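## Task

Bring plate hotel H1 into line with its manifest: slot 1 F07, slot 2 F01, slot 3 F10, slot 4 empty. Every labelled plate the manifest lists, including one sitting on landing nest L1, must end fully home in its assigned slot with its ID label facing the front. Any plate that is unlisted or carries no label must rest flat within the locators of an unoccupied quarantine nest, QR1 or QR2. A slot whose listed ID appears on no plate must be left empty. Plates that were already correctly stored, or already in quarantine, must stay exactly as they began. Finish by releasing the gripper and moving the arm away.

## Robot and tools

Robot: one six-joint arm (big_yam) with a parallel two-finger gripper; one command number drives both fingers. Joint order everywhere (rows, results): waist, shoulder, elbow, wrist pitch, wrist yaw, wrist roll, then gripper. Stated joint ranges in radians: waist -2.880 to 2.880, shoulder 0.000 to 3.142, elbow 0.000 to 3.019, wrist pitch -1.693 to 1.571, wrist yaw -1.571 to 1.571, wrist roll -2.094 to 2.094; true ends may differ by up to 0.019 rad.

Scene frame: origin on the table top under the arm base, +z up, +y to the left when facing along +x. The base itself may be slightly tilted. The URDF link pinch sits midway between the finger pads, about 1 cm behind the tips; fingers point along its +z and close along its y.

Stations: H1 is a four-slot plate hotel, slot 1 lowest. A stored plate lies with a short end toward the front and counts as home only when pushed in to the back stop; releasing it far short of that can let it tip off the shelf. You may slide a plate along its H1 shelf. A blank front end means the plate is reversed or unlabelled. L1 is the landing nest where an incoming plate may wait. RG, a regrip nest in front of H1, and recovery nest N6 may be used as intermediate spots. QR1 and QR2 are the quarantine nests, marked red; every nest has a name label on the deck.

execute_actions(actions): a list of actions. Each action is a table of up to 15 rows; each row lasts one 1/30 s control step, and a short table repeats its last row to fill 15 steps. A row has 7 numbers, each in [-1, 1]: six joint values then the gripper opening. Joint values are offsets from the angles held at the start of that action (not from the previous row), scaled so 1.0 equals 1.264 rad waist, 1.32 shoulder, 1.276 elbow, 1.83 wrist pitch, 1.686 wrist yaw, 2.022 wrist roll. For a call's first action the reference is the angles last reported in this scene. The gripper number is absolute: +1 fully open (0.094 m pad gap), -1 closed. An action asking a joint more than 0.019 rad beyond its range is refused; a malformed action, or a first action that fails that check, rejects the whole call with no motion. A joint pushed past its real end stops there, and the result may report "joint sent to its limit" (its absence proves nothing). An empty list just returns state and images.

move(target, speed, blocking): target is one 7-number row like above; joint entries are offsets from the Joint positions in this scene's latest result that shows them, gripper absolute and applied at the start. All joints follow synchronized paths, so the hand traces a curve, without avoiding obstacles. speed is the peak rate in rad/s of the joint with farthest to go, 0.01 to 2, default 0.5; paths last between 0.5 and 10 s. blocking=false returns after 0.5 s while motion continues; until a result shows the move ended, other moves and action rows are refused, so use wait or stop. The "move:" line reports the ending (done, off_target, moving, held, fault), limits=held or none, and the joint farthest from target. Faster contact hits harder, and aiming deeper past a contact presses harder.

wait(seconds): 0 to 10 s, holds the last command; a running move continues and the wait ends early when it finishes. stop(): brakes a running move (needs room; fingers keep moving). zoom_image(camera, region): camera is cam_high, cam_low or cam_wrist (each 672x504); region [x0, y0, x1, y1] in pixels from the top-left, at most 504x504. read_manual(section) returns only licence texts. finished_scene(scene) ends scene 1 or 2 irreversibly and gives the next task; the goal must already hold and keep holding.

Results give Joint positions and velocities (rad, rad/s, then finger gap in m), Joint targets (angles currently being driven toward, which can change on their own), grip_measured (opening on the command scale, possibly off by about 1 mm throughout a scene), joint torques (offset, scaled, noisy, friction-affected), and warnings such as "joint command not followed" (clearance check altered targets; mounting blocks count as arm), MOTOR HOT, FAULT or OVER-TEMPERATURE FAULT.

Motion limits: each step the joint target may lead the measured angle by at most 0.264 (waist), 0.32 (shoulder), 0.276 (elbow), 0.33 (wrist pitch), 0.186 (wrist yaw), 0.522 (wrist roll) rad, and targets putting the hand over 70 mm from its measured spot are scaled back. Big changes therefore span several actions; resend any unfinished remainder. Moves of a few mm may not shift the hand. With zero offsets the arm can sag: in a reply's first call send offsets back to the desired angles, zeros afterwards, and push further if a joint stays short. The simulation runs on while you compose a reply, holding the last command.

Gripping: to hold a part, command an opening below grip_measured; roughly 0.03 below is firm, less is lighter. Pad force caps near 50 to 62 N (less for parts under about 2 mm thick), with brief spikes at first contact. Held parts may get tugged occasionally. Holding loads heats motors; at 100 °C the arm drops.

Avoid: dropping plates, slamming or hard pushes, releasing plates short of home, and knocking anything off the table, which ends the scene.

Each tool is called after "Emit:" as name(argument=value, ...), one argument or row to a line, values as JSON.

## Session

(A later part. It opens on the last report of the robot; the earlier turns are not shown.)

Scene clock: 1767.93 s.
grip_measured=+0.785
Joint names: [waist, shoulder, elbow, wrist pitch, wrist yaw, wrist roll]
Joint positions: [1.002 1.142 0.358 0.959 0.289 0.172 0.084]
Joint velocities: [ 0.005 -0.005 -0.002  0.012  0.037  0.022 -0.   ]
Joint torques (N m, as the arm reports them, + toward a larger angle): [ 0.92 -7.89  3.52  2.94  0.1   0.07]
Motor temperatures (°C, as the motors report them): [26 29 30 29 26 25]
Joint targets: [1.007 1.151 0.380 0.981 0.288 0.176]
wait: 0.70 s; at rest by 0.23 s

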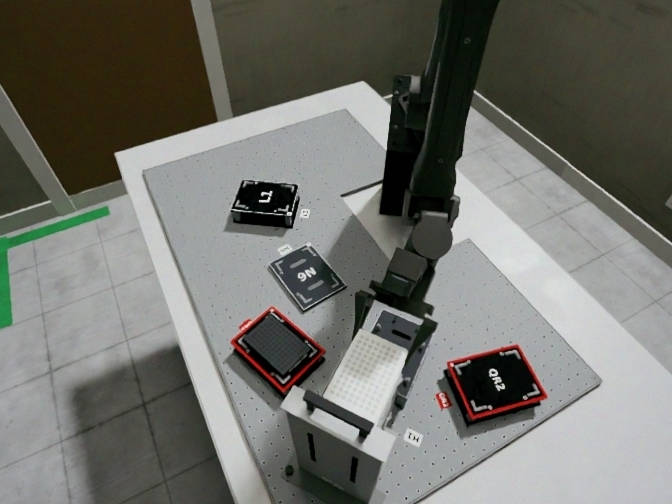

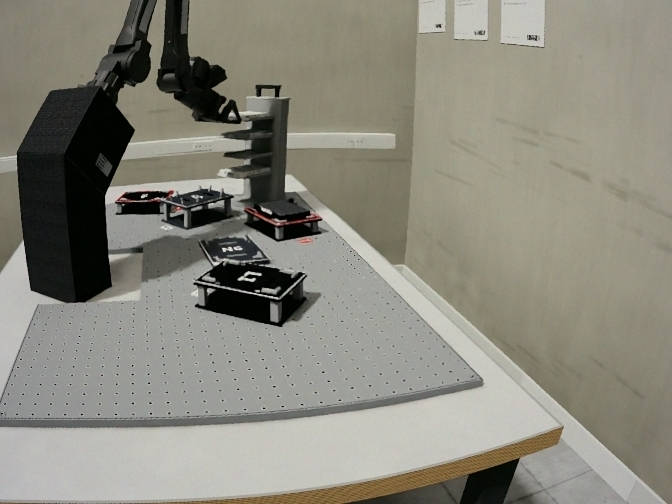

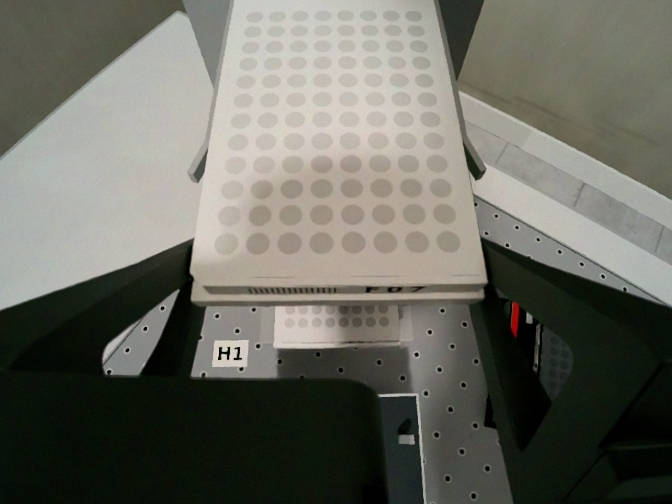

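Emit:
execute_actions(
  actions=[
    [[-0.00633,0.00455,0.01803,-0.00383,-0.00119,0.003,0.75],[-0.00695,0.00471,0.01936,-0.00465,-0.00163,0.003,0.75],[-0.00757,0.00487,0.02069,-0.00546,-0.00206,0.003,0.75],[-0.00819,0.00504,0.02203,-0.00628,-0.0025,0.003,0.75],[-0.00881,0.0052,0.02336,-0.00709,-0.00293,0.003,0.75],[-0.00944,0.00536,0.02469,-0.00791,-0.00337,0.003,0.75],[-0.01006,0.00552,0.02602,-0.00873,-0.00381,0.003,0.75],[-0.01068,0.00568,0.02735,-0.00954,-0.00424,0.003,0.75],[-0.0113,0.00585,0.02869,-0.01036,-0.00468,0.003,0.75],[-0.01192,0.00601,0.03002,-0.01117,-0.00511,0.003,0.75],[-0.01254,0.00617,0.03135,-0.01199,-0.00555,0.003,0.75],[-0.01316,0.00633,0.03268,-0.01281,-0.00599,0.003,0.75],[-0.01378,0.00649,0.03401,-0.01362,-0.00642,0.003,0.75],[-0.0144,0.00666,0.03535,-0.01444,-0.00686,0.003,0.75],[-0.01503,0.00682,0.03668,-0.01525,-0.0073,0.003,0.75]],
  ],
)

Emit:
wait(
  seconds=0.7,
)

Scene clock: 1802.77 s.
grip_measured=+0.785
Joint names: [waist, shoulder, elbow, wrist pitch, wrist yaw, wrist roll]
Joint positions: [0.994 1.142 0.379 0.942 0.28  0.172 0.084]
Joint velocities: [-0.034 -0.015  0.051 -0.042  0.007  0.066 -0.   ]
Joint torques (N m, as the arm reports them, + toward a larger angle): [-0.47 -7.98  3.88  1.87  0.07  0.1 ]
Motor temperatures (°C, as the motors report them): [26 29 30 29 26 25]
Joint targets: [0.983 1.151 0.405 0.931 0.277 0.178]

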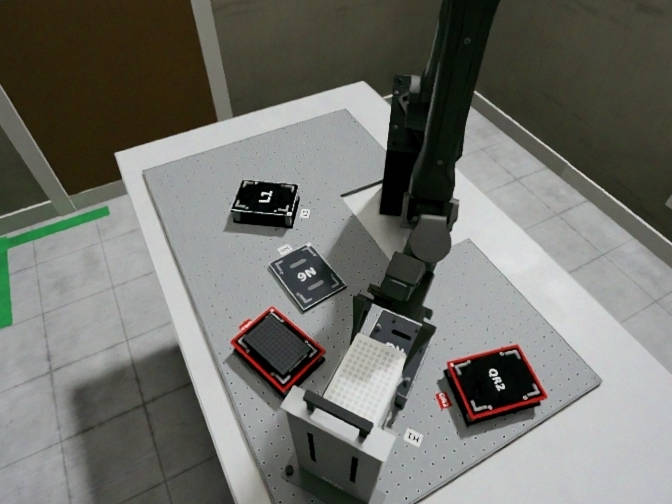

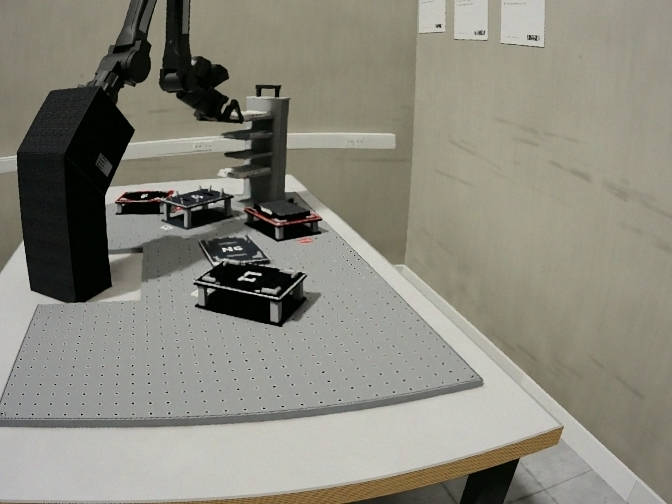

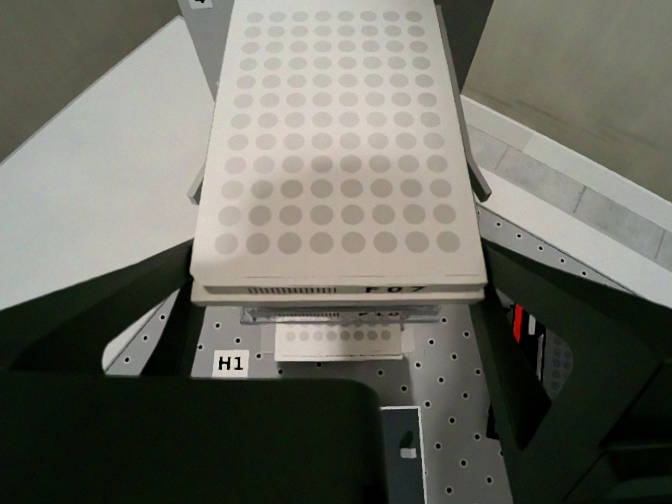

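Scene clock: 1803.47 s.
grip_measured=+0.785
Joint names: [waist, shoulder, elbow, wrist pitch, wrist yaw, wrist roll]
Joint positions: [0.993 1.143 0.382 0.939 0.28  0.172 0.084]
Joint velocities: [-0.005 -0.005 -0.012  0.002  0.051 -0.007 -0.   ]
Joint torques (N m, as the arm reports them, + toward a larger angle): [-0.35 -8.    3.87  1.71  0.07  0.12]
Motor temperatures (°C, as the motors report them): [26 29 30 29 26 25]
Joint targets: [0.983 1.151 0.405 0.931 0.277 0.178]
wait: 0.70 s; at rest by 0.23 s

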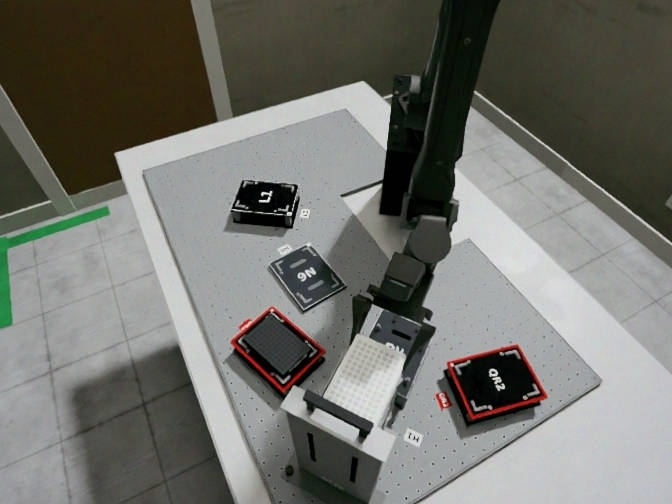

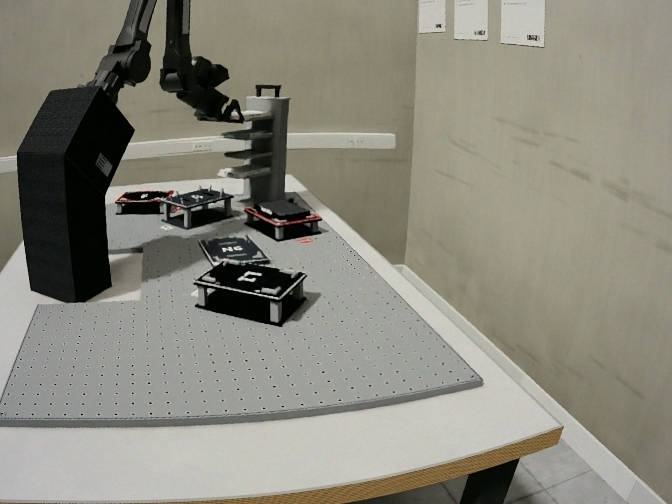

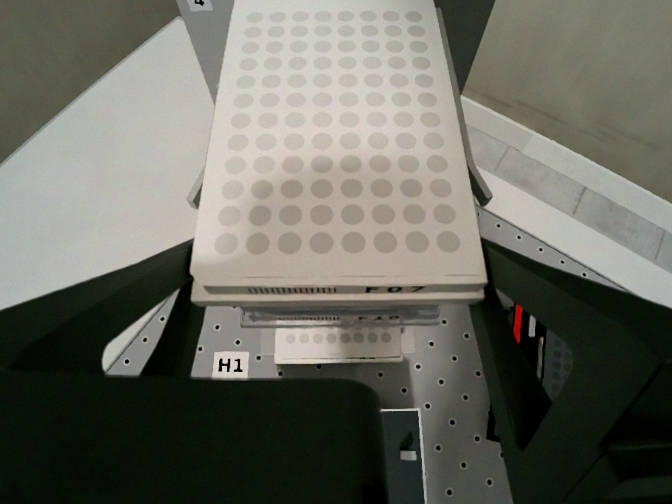

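Emit:
execute_actions(
  actions=[
    [[-0.004,0.006,0.016,-0.002,0,0.002,0.75],[-0.004,0.0066,0.016,-0.002,0,0.002,0.75],[-0.004,0.0072,0.016,-0.002,0,0.002,0.75],[-0.004,0.0078,0.016,-0.002,0,0.002,0.75],[-0.004,0.0084,0.016,-0.002,0,0.002,0.75],[-0.004,0.009,0.016,-0.002,0,0.002,0.75],[-0.004,0.0096,0.016,-0.002,0,0.002,0.75],[-0.004,0.0102,0.016,-0.002,0,0.002,0.75]],
    [[-0.002,0.003,0.014,0,0,0,0.76],[-0.002,0.003,0.014,0,0,0,0.78],[-0.002,0.003,0.014,0,0,0,0.8],[-0.002,0.003,0.014,0,0,0,0.82],[-0.002,0.003,0.014,0,0,0,0.85],[-0.002,0.003,0.014,0,0,0,0.9],[-0.002,0.003,0.014,0,0,0,0.95],[-0.002,0.003,0.014,0,0,0,1.0]],
  ],
)

Scene clock: 1815.10 s.
grip_measured=+1.000
Joint names: [waist, shoulder, elbow, wrist pitch, wrist yaw, wrist roll]
Joint positions: [0.993 1.147 0.382 0.939 0.28  0.172 0.094]
Joint velocities: [-0.005 -0.015  0.007  0.022  0.007  0.007  0.   ]
Joint torques (N m, as the arm reports them, + toward a larger angle): [ 0.32 -8.62  3.35  1.92  0.17  0.05]
Motor temperatures (°C, as the motors report them): [26 29 30 29 26 25]
Joint targets: [0.991 1.151 0.400 0.939 0.280 0.172]

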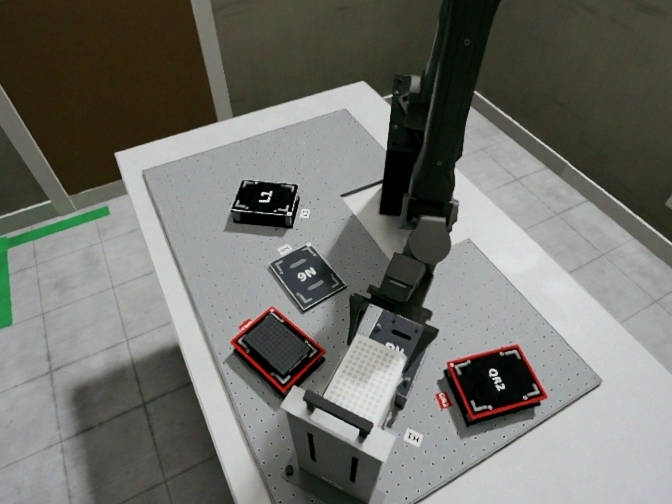

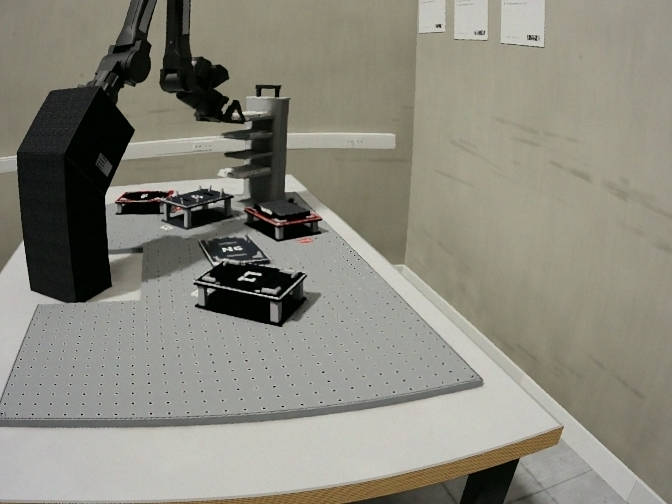

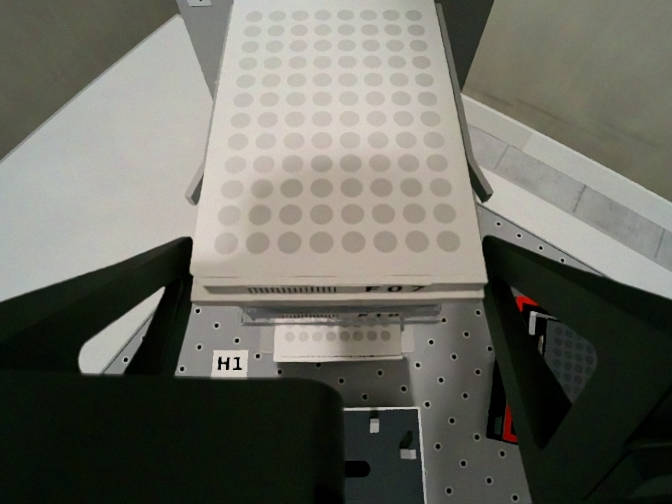

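Emit:
move(
  target=[0.0662, -0.0121, -0.1109, 0.0828, 0.0449, -0.0089, 1.0],
  speed=0.2,
)

Scene clock: 1900.57 s.
grip_measured=+1.000
Joint names: [waist, shoulder, elbow, wrist pitch, wrist yaw, wrist roll]
Joint positions: [1.068 1.144 0.245 1.071 0.353 0.162 0.094]
Joint velocities: [ 0.005 -0.015  0.007 -0.007  0.051  0.11   0.   ]
Joint torques (N m, as the arm reports them, + toward a larger angle): [ 1.41 -8.64  0.51  2.98  0.3  -0.03]
Motor temperatures (°C, as the motors report them): [26 29 30 28 26 25]
Joint targets: [1.077 1.131 0.241 1.090 0.355 0.154]
move: done; limits=none; farthest joint: the wrist pitch, 0.020 radians from its target (0.151 radians at the start)

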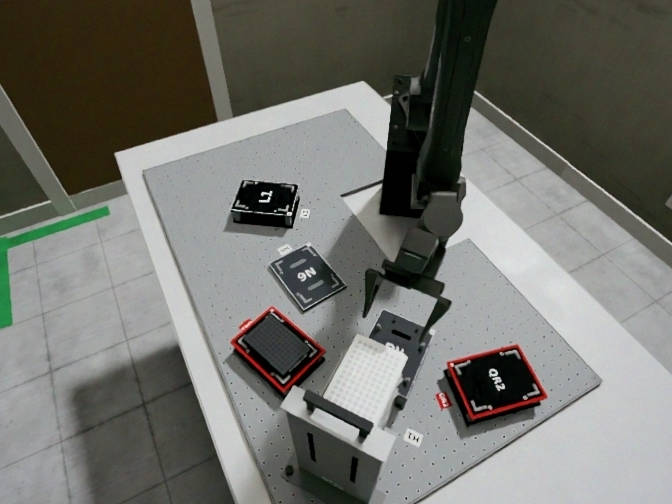

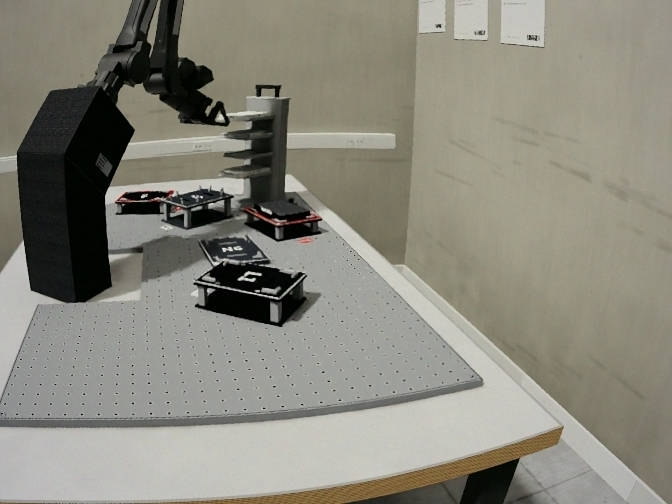

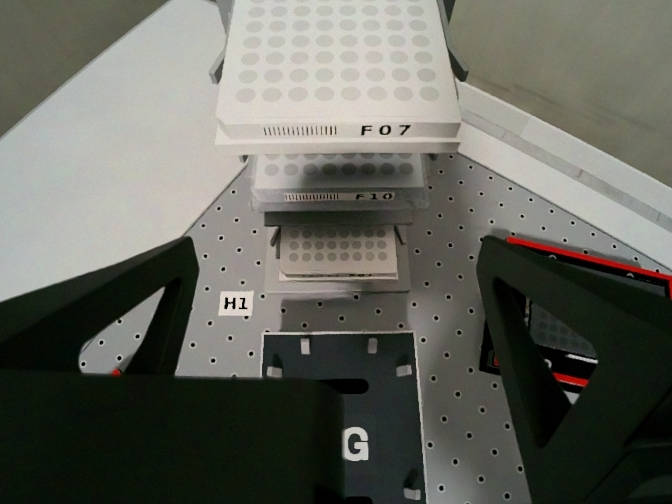

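Emit:
move(
  target=[-0.0452, 0.4882, 0.1985, 0.2243, -0.0293, 0.0093, 1.0],
  speed=0.4,
)

Scene clock: 1907.47 s.
grip_measured=+1.000
Joint names: [waist, shoulder, elbow, wrist pitch, wrist yaw, wrist roll]
Joint positions: [1.02  1.786 0.491 1.462 0.306 0.173 0.094]
Joint velocities: [-0.005 -0.005 -0.007 -0.007 -0.037  0.007  0.   ]
Joint torques (N m, as the arm reports them, + toward a larger angle): [ -0.84 -10.4   -1.77   2.87   0.04   0.11]
Motor temperatures (°C, as the motors report them): [26 29 30 29 26 25]
Joint targets: [1.011 1.788 0.498 1.482 0.303 0.181]
move: done; limits=none; farthest joint: the wrist pitch, 0.020 radians from its target (0.411 radians at the start)

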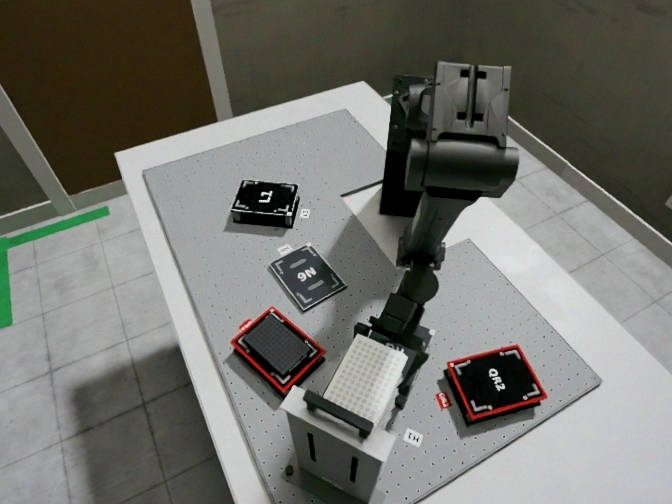

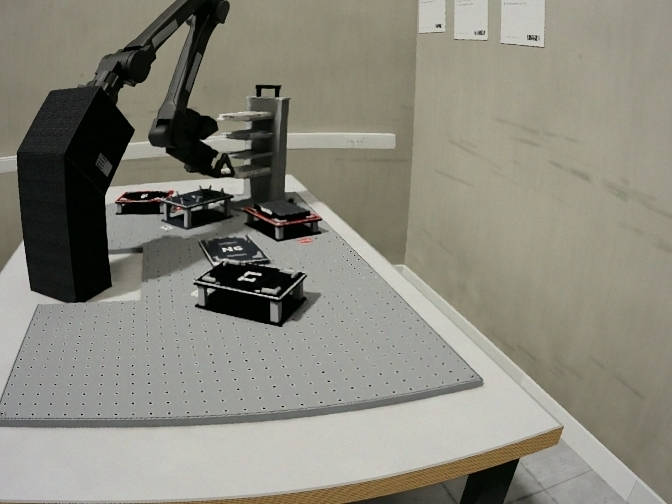

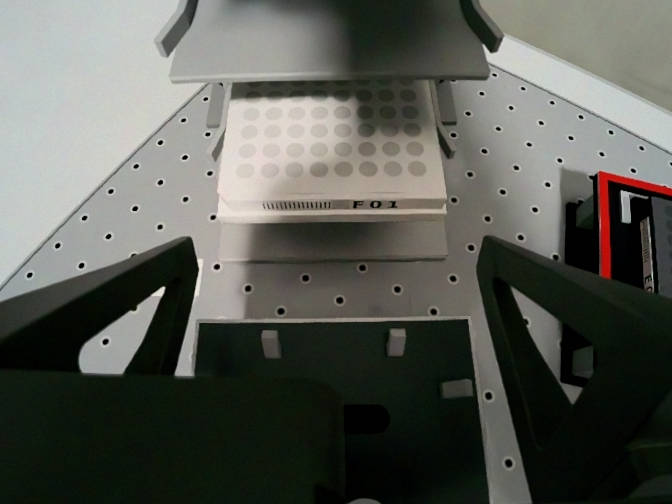

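Emit:
zoom_image(
  camera="cam_wrist",
  region=[180, 60, 500, 270],
)

Region (180, 60, 500, 270) of cam_wrist's 672x504 image, scaled by 1.575, with more detail than that image has; it fills the top 331 rows of this view, and the rest is white.

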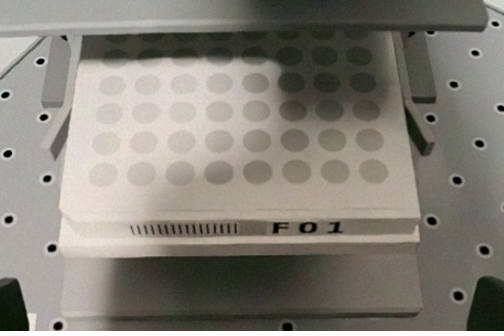

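Emit:
move(
  target=[-0.0303, 0.0187, 0.0905, -0.0553, -0.0185, 0.0061, 1.0],
  speed=0.09,
)

Emit:
zoom_image(
  camera="cam_wrist",
  region=[150, 150, 530, 350],
)

Scene clock: 1938.27 s.
grip_measured=+1.000
Joint names: [waist, shoulder, elbow, wrist pitch, wrist yaw, wrist roll]
Joint positions: [0.992 1.8   0.6   1.37  0.277 0.177 0.094]
Joint velocities: [-0.015 -0.005  0.002 -0.007 -0.022 -0.066  0.   ]
Joint torques (N m, as the arm reports them, + toward a larger angle): [ -0.92 -11.06  -1.05   1.7    0.05   0.1 ]
Motor temperatures (°C, as the motors report them): [26 29 29 29 26 25]
Joint targets: [0.982 1.811 0.607 1.360 0.274 0.185]
move: done; limits=none; farthest joint: the shoulder, 0.011 radians from its target (0.024 radians at the start)

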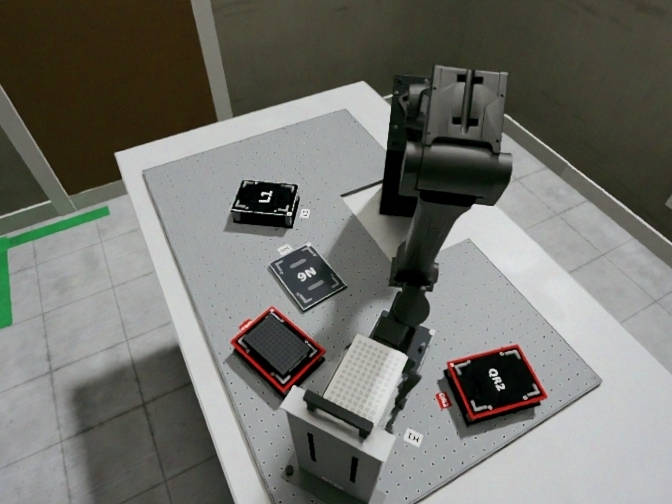

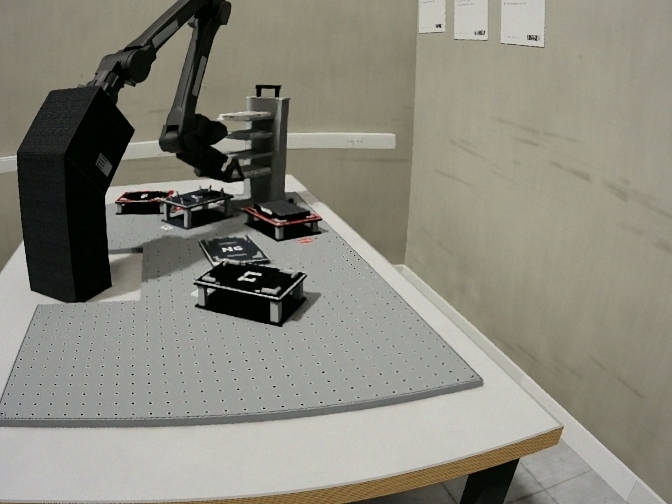

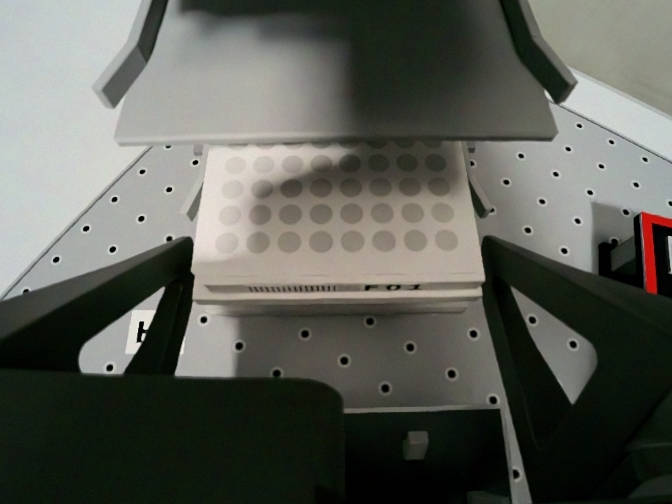

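Region (150, 150, 530, 350) of cam_wrist's 672x504 image, scaled by 1.326, with more detail than that image has; it fills the top 265 rows of this view, and the rest is white.

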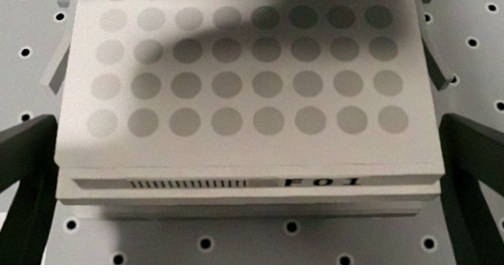

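Emit:
execute_actions(
  actions=[
    [[0,0.003,0.002,0,0,0,0.95],[0,0.003,0.002,0,0,0,0.92],[0,0.003,0.002,0,0,0,0.89],[0,0.003,0.002,0,0,0,0.87],[0,0.003,0.002,0,0,0,0.85],[0,0.003,0.002,0,0,0,0.84],[0,0.003,0.002,0,0,0,0.83],[0,0.003,0.002,0,0,0,0.82],[0,0.003,0.002,0,0,0,0.81],[0,0.003,0.002,0,0,0,0.80],[0,0.003,0.002,0,0,0,0.79],[0,0.003,0.002,0,0,0,0.78],[0,0.003,0.002,0,0,0,0.77],[0,0.003,0.002,0,0,0,0.76],[0,0.003,0.002,0,0,0,0.75]],
  ],
)

Emit:
wait(
  seconds=0.4,
)

Scene clock: 1949.60 s.
grip_measured=+0.785
Joint names: [waist, shoulder, elbow, wrist pitch, wrist yaw, wrist roll]
Joint positions: [0.992 1.8   0.6   1.37  0.277 0.177 0.084]
Joint velocities: [-0.005 -0.015  0.007 -0.012  0.037 -0.022 -0.   ]
Joint torques (N m, as the arm reports them, + toward a larger angle): [  0.25 -11.25  -1.5    2.03   0.2    0.03]
Motor temperatures (°C, as the motors report them): [26 29 29 29 26 25]
Joint targets: [0.992 1.804 0.603 1.370 0.277 0.177]

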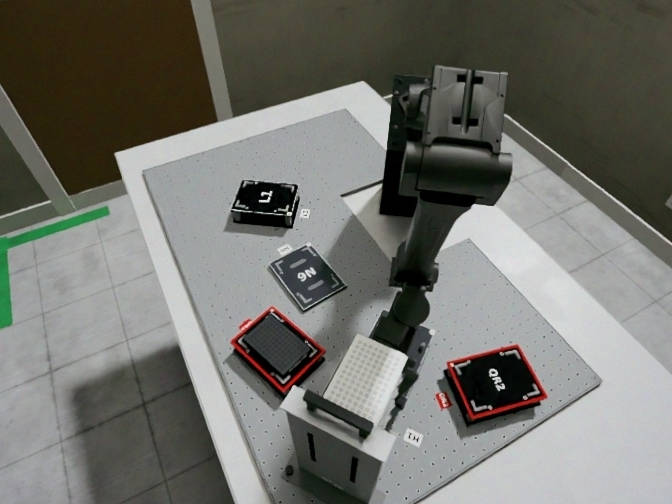

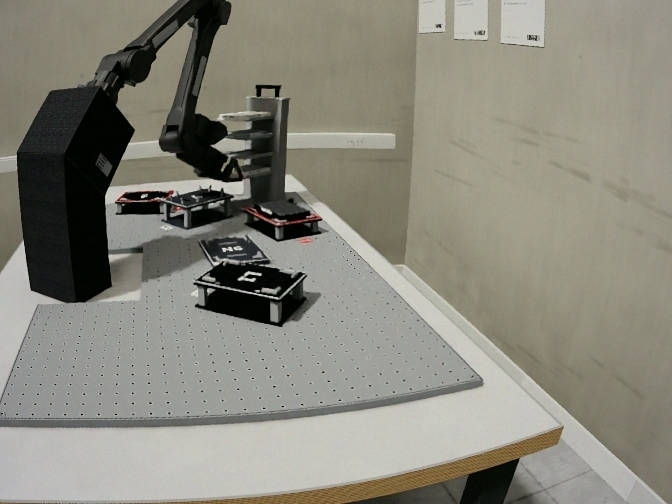

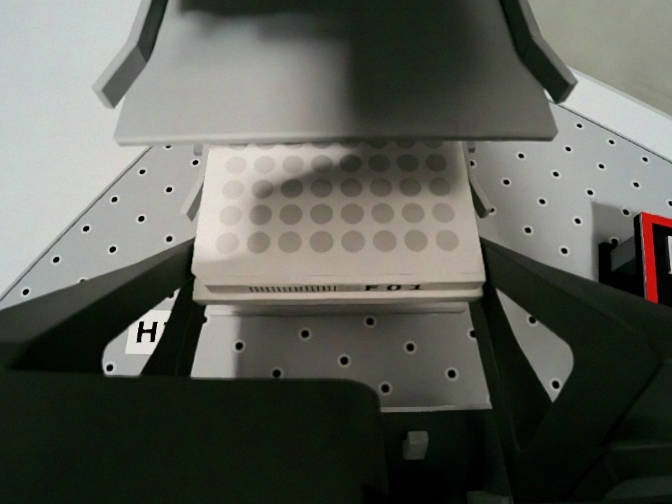

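Scene clock: 1950.00 s.
grip_measured=+0.785
Joint names: [waist, shoulder, elbow, wrist pitch, wrist yaw, wrist roll]
Joint positions: [0.992 1.8   0.6   1.37  0.277 0.177 0.084]
Joint velocities: [ 0.005 -0.005 -0.012  0.017 -0.022  0.066 -0.   ]
Joint torques (N m, as the arm reports them, + toward a larger angle): [  0.42 -11.33  -1.43   2.04   0.18   0.04]
Motor temperatures (°C, as the motors report them): [26 29 29 29 26 25]
Joint targets: [0.992 1.804 0.603 1.370 0.277 0.177]
wait: 0.40 s; at rest by 0.17 s

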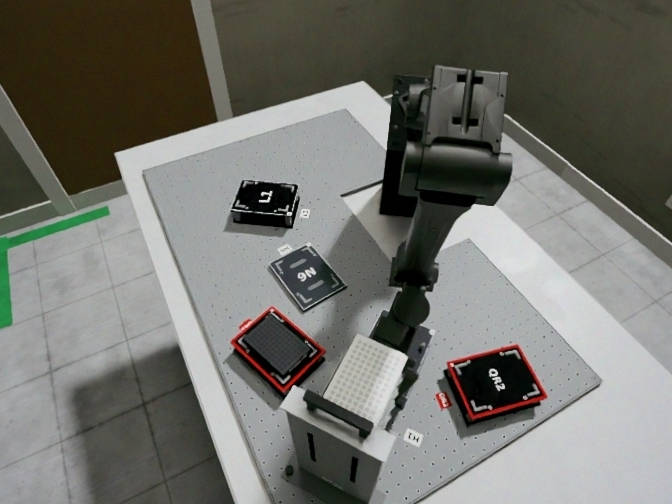

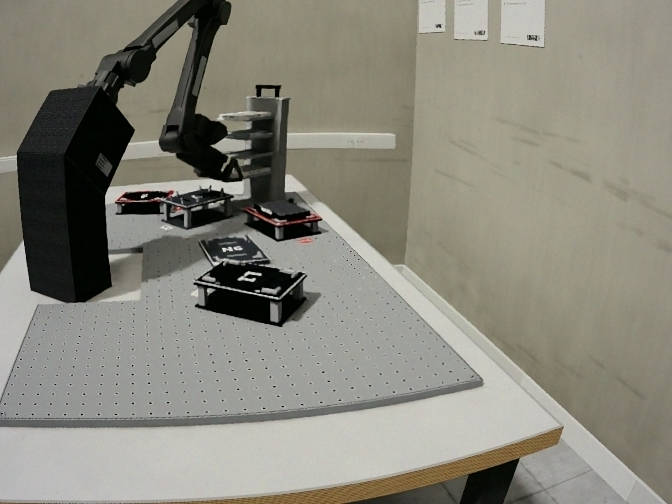

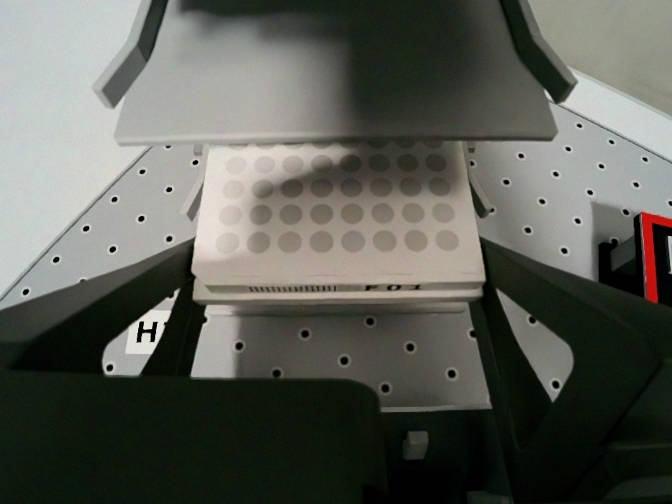

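Emit:
execute_actions(
  actions=[
    [[0.00633,-0.01136,-0.00705,0.01093,0.00119,-0.00396,0.75],[0.00712,-0.01235,-0.00982,0.01229,0.00177,-0.00408,0.75],[0.0079,-0.01333,-0.01259,0.01365,0.00235,-0.00419,0.75],[0.00869,-0.01432,-0.01536,0.01501,0.00293,-0.00431,0.75],[0.00947,-0.0153,-0.01813,0.01637,0.00351,-0.00442,0.75],[0.01026,-0.01629,-0.02091,0.01773,0.00409,-0.00454,0.75],[0.01105,-0.01727,-0.02368,0.01908,0.00467,-0.00466,0.75],[0.01183,-0.01826,-0.02645,0.02044,0.00525,-0.00477,0.75],[0.01262,-0.01924,-0.02922,0.0218,0.00583,-0.00489,0.75],[0.0134,-0.02023,-0.03199,0.02316,0.00641,-0.005,0.75],[0.01419,-0.02121,-0.03476,0.02452,0.00699,-0.00512,0.75],[0.01498,-0.0222,-0.03753,0.02588,0.00757,-0.00524,0.75],[0.01576,-0.02318,-0.0403,0.02724,0.00815,-0.00535,0.75],[0.01655,-0.02417,-0.04307,0.0286,0.00873,-0.00547,0.75],[0.01733,-0.02515,-0.04585,0.02995,0.00931,-0.00559,0.75]],
  ],
)

Emit:
wait(
  seconds=0.7,
)

Emit:
zoom_image(
  camera="cam_low",
  region=[200, 110, 300, 200],
)

Scene clock: 2003.87 s.
grip_measured=+0.785
Joint names: [waist, shoulder, elbow, wrist pitch, wrist yaw, wrist roll]
Joint positions: [1.002 1.787 0.563 1.398 0.289 0.175 0.084]
Joint velocities: [ 0.034 -0.034 -0.095  0.071  0.022  0.022 -0.   ]
Joint torques (N m, as the arm reports them, + toward a larger angle): [  1.09 -12.69  -3.08   2.99   0.3   -0.01]
Motor temperatures (°C, as the motors report them): [26 29 29 29 26 25]
Joint targets: [1.014 1.766 0.542 1.425 0.293 0.166]

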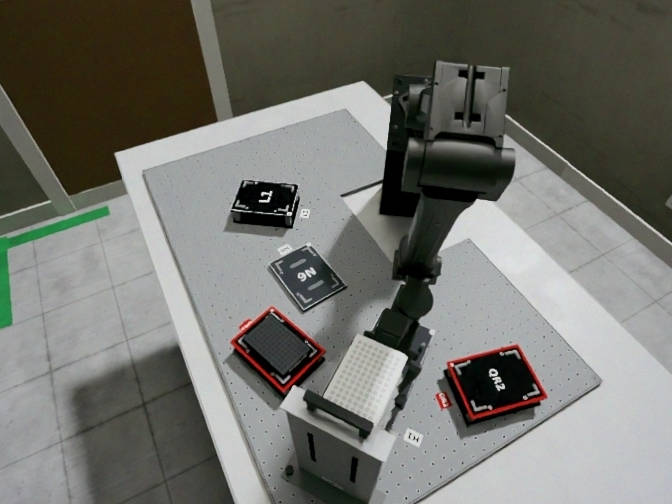

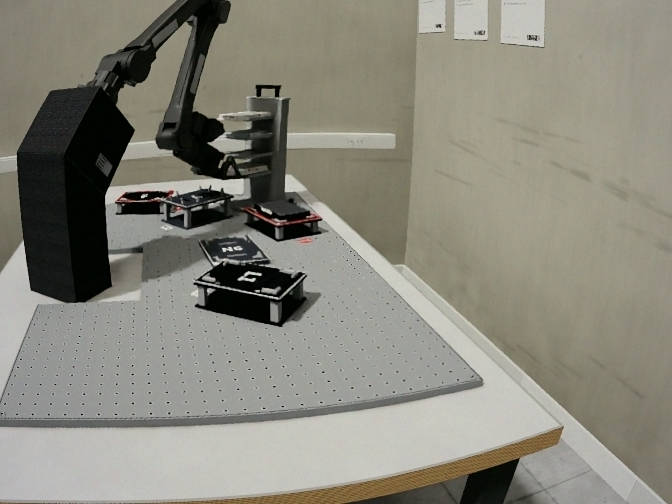

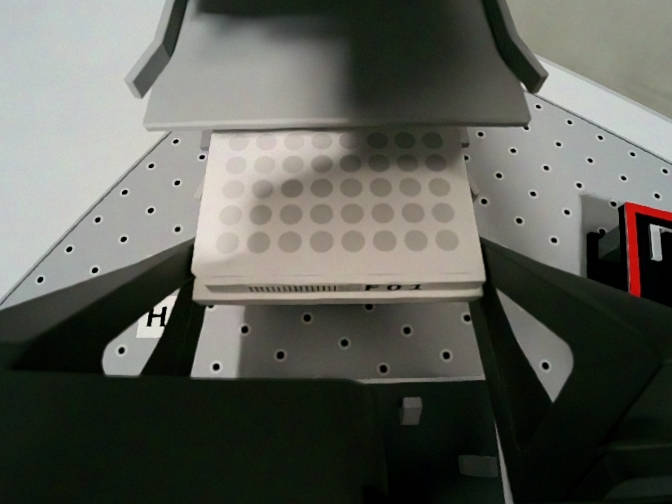

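Scene clock: 2004.57 s.
grip_measured=+0.785
Joint names: [waist, shoulder, elbow, wrist pitch, wrist yaw, wrist roll]
Joint positions: [1.004 1.784 0.556 1.403 0.29  0.174 0.084]
Joint velocities: [-0.005 -0.015  0.007 -0.007  0.007 -0.022  0.   ]
Joint torques (N m, as the arm reports them, + toward a larger angle): [  1.25 -12.45  -2.96   3.01   0.31  -0.04]
Motor temperatures (°C, as the motors report them): [26 29 29 29 26 25]
Joint targets: [1.013 1.766 0.542 1.425 0.293 0.166]
wait: 0.70 s; at rest by 0.23 s

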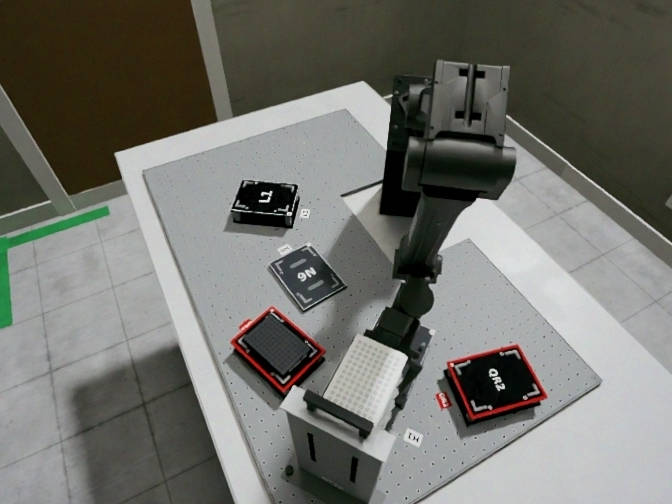

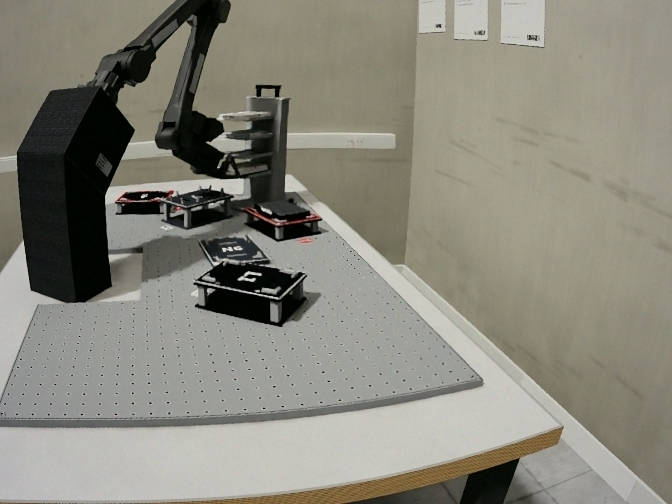

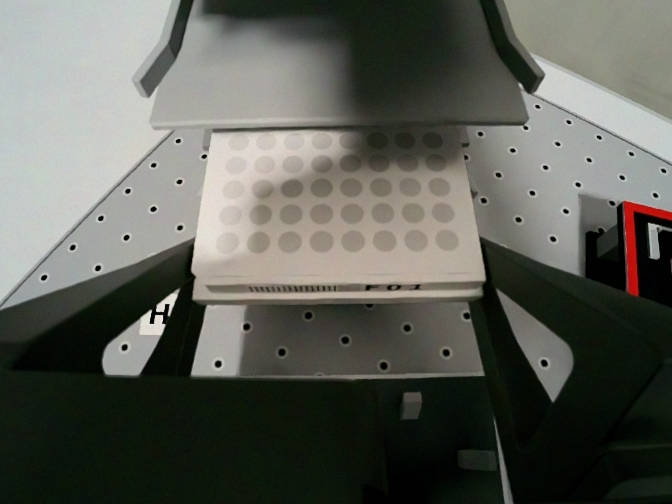

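Region (200, 110, 300, 200) of cam_low's 672x504 image, scaled by 5.040, with more detail than that image has; it fills the top 454 rows of this view, and the rest is white.

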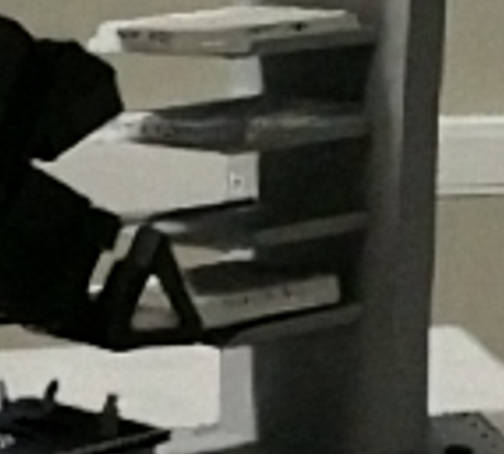

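Emit:
execute_actions(
  actions=[],
)

Scene clock: 2038.90 s.
grip_measured=+0.785
Joint names: [waist, shoulder, elbow, wrist pitch, wrist yaw, wrist roll]
Joint positions: [1.004 1.784 0.556 1.403 0.29  0.174 0.084]
Joint velocities: [ 0.005 -0.034 -0.007 -0.007 -0.007  0.051 -0.   ]
Joint torques (N m, as the arm reports them, + toward a larger angle): [  0.76 -12.57  -3.04   3.     0.31  -0.05]
Motor temperatures (°C, as the motors report them): [26 29 29 29 26 25]
Joint targets: [1.013 1.766 0.542 1.425 0.293 0.166]

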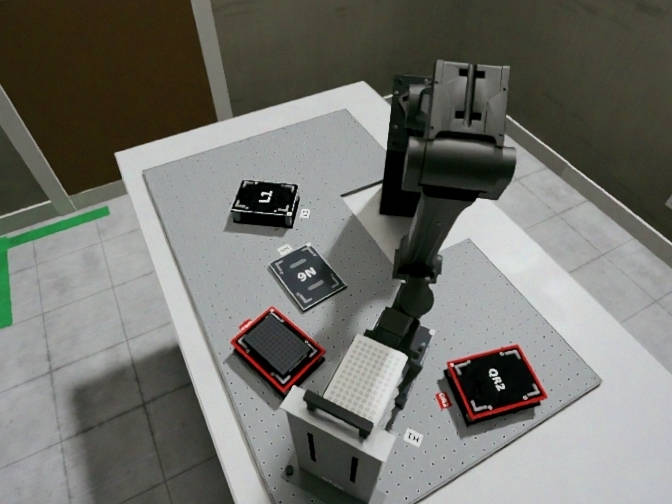

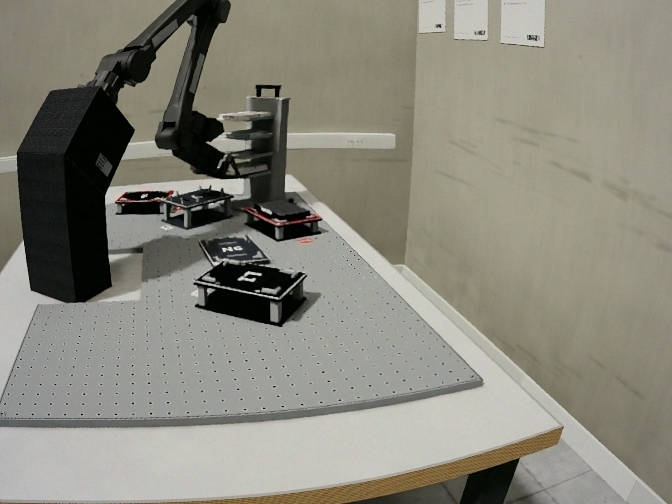

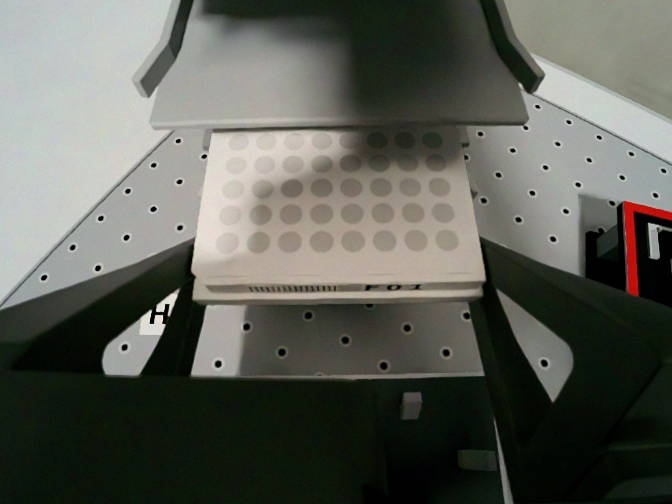

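Emit:
move(
  target=[-0.2378, 0.0112, -0.0627, 0.0464, -0.1724, 0.0289, 0.75],
  speed=0.25,
)

Scene clock: 2094.60 s.
grip_measured=+0.785
Joint names: [waist, shoulder, elbow, wrist pitch, wrist yaw, wrist roll]
Joint positions: [0.709 1.79  0.494 1.465 0.001 0.224 0.084]
Joint velocities: [-0.005  0.005  0.002 -0.002 -0.022  0.037  0.   ]
Joint torques (N m, as the arm reports them, + toward a larger angle): [-2.53 -9.62 -3.42  3.09  0.12  0.13]
Motor temperatures (°C, as the motors report them): [26 30 29 29 26 25]
Joint targets: [0.704 1.799 0.477 1.488 -0.001 0.232]
move: off_target; limits=none; farthest joint: the wrist pitch, 0.023 radians from its target (0.085 radians at the start)

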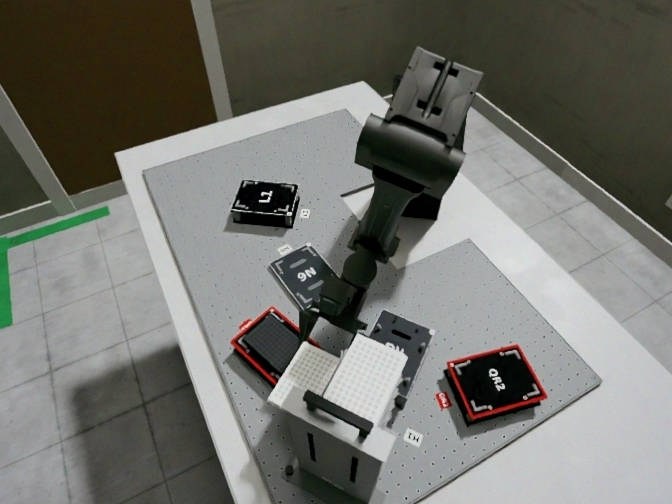

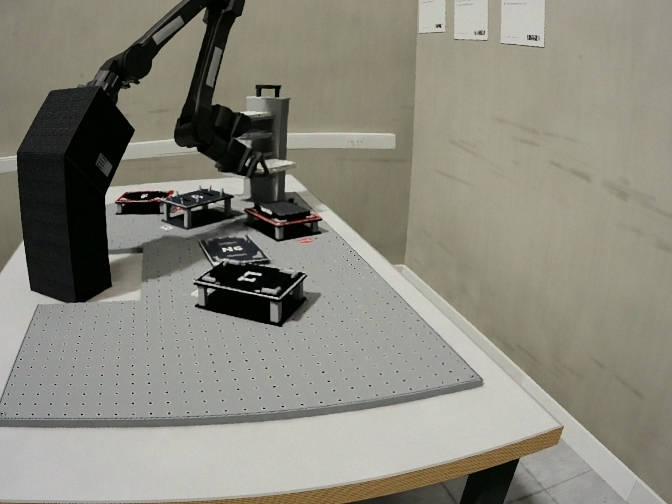

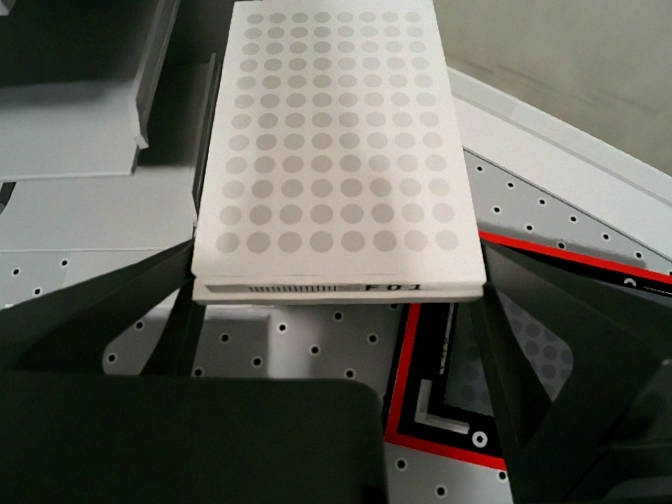

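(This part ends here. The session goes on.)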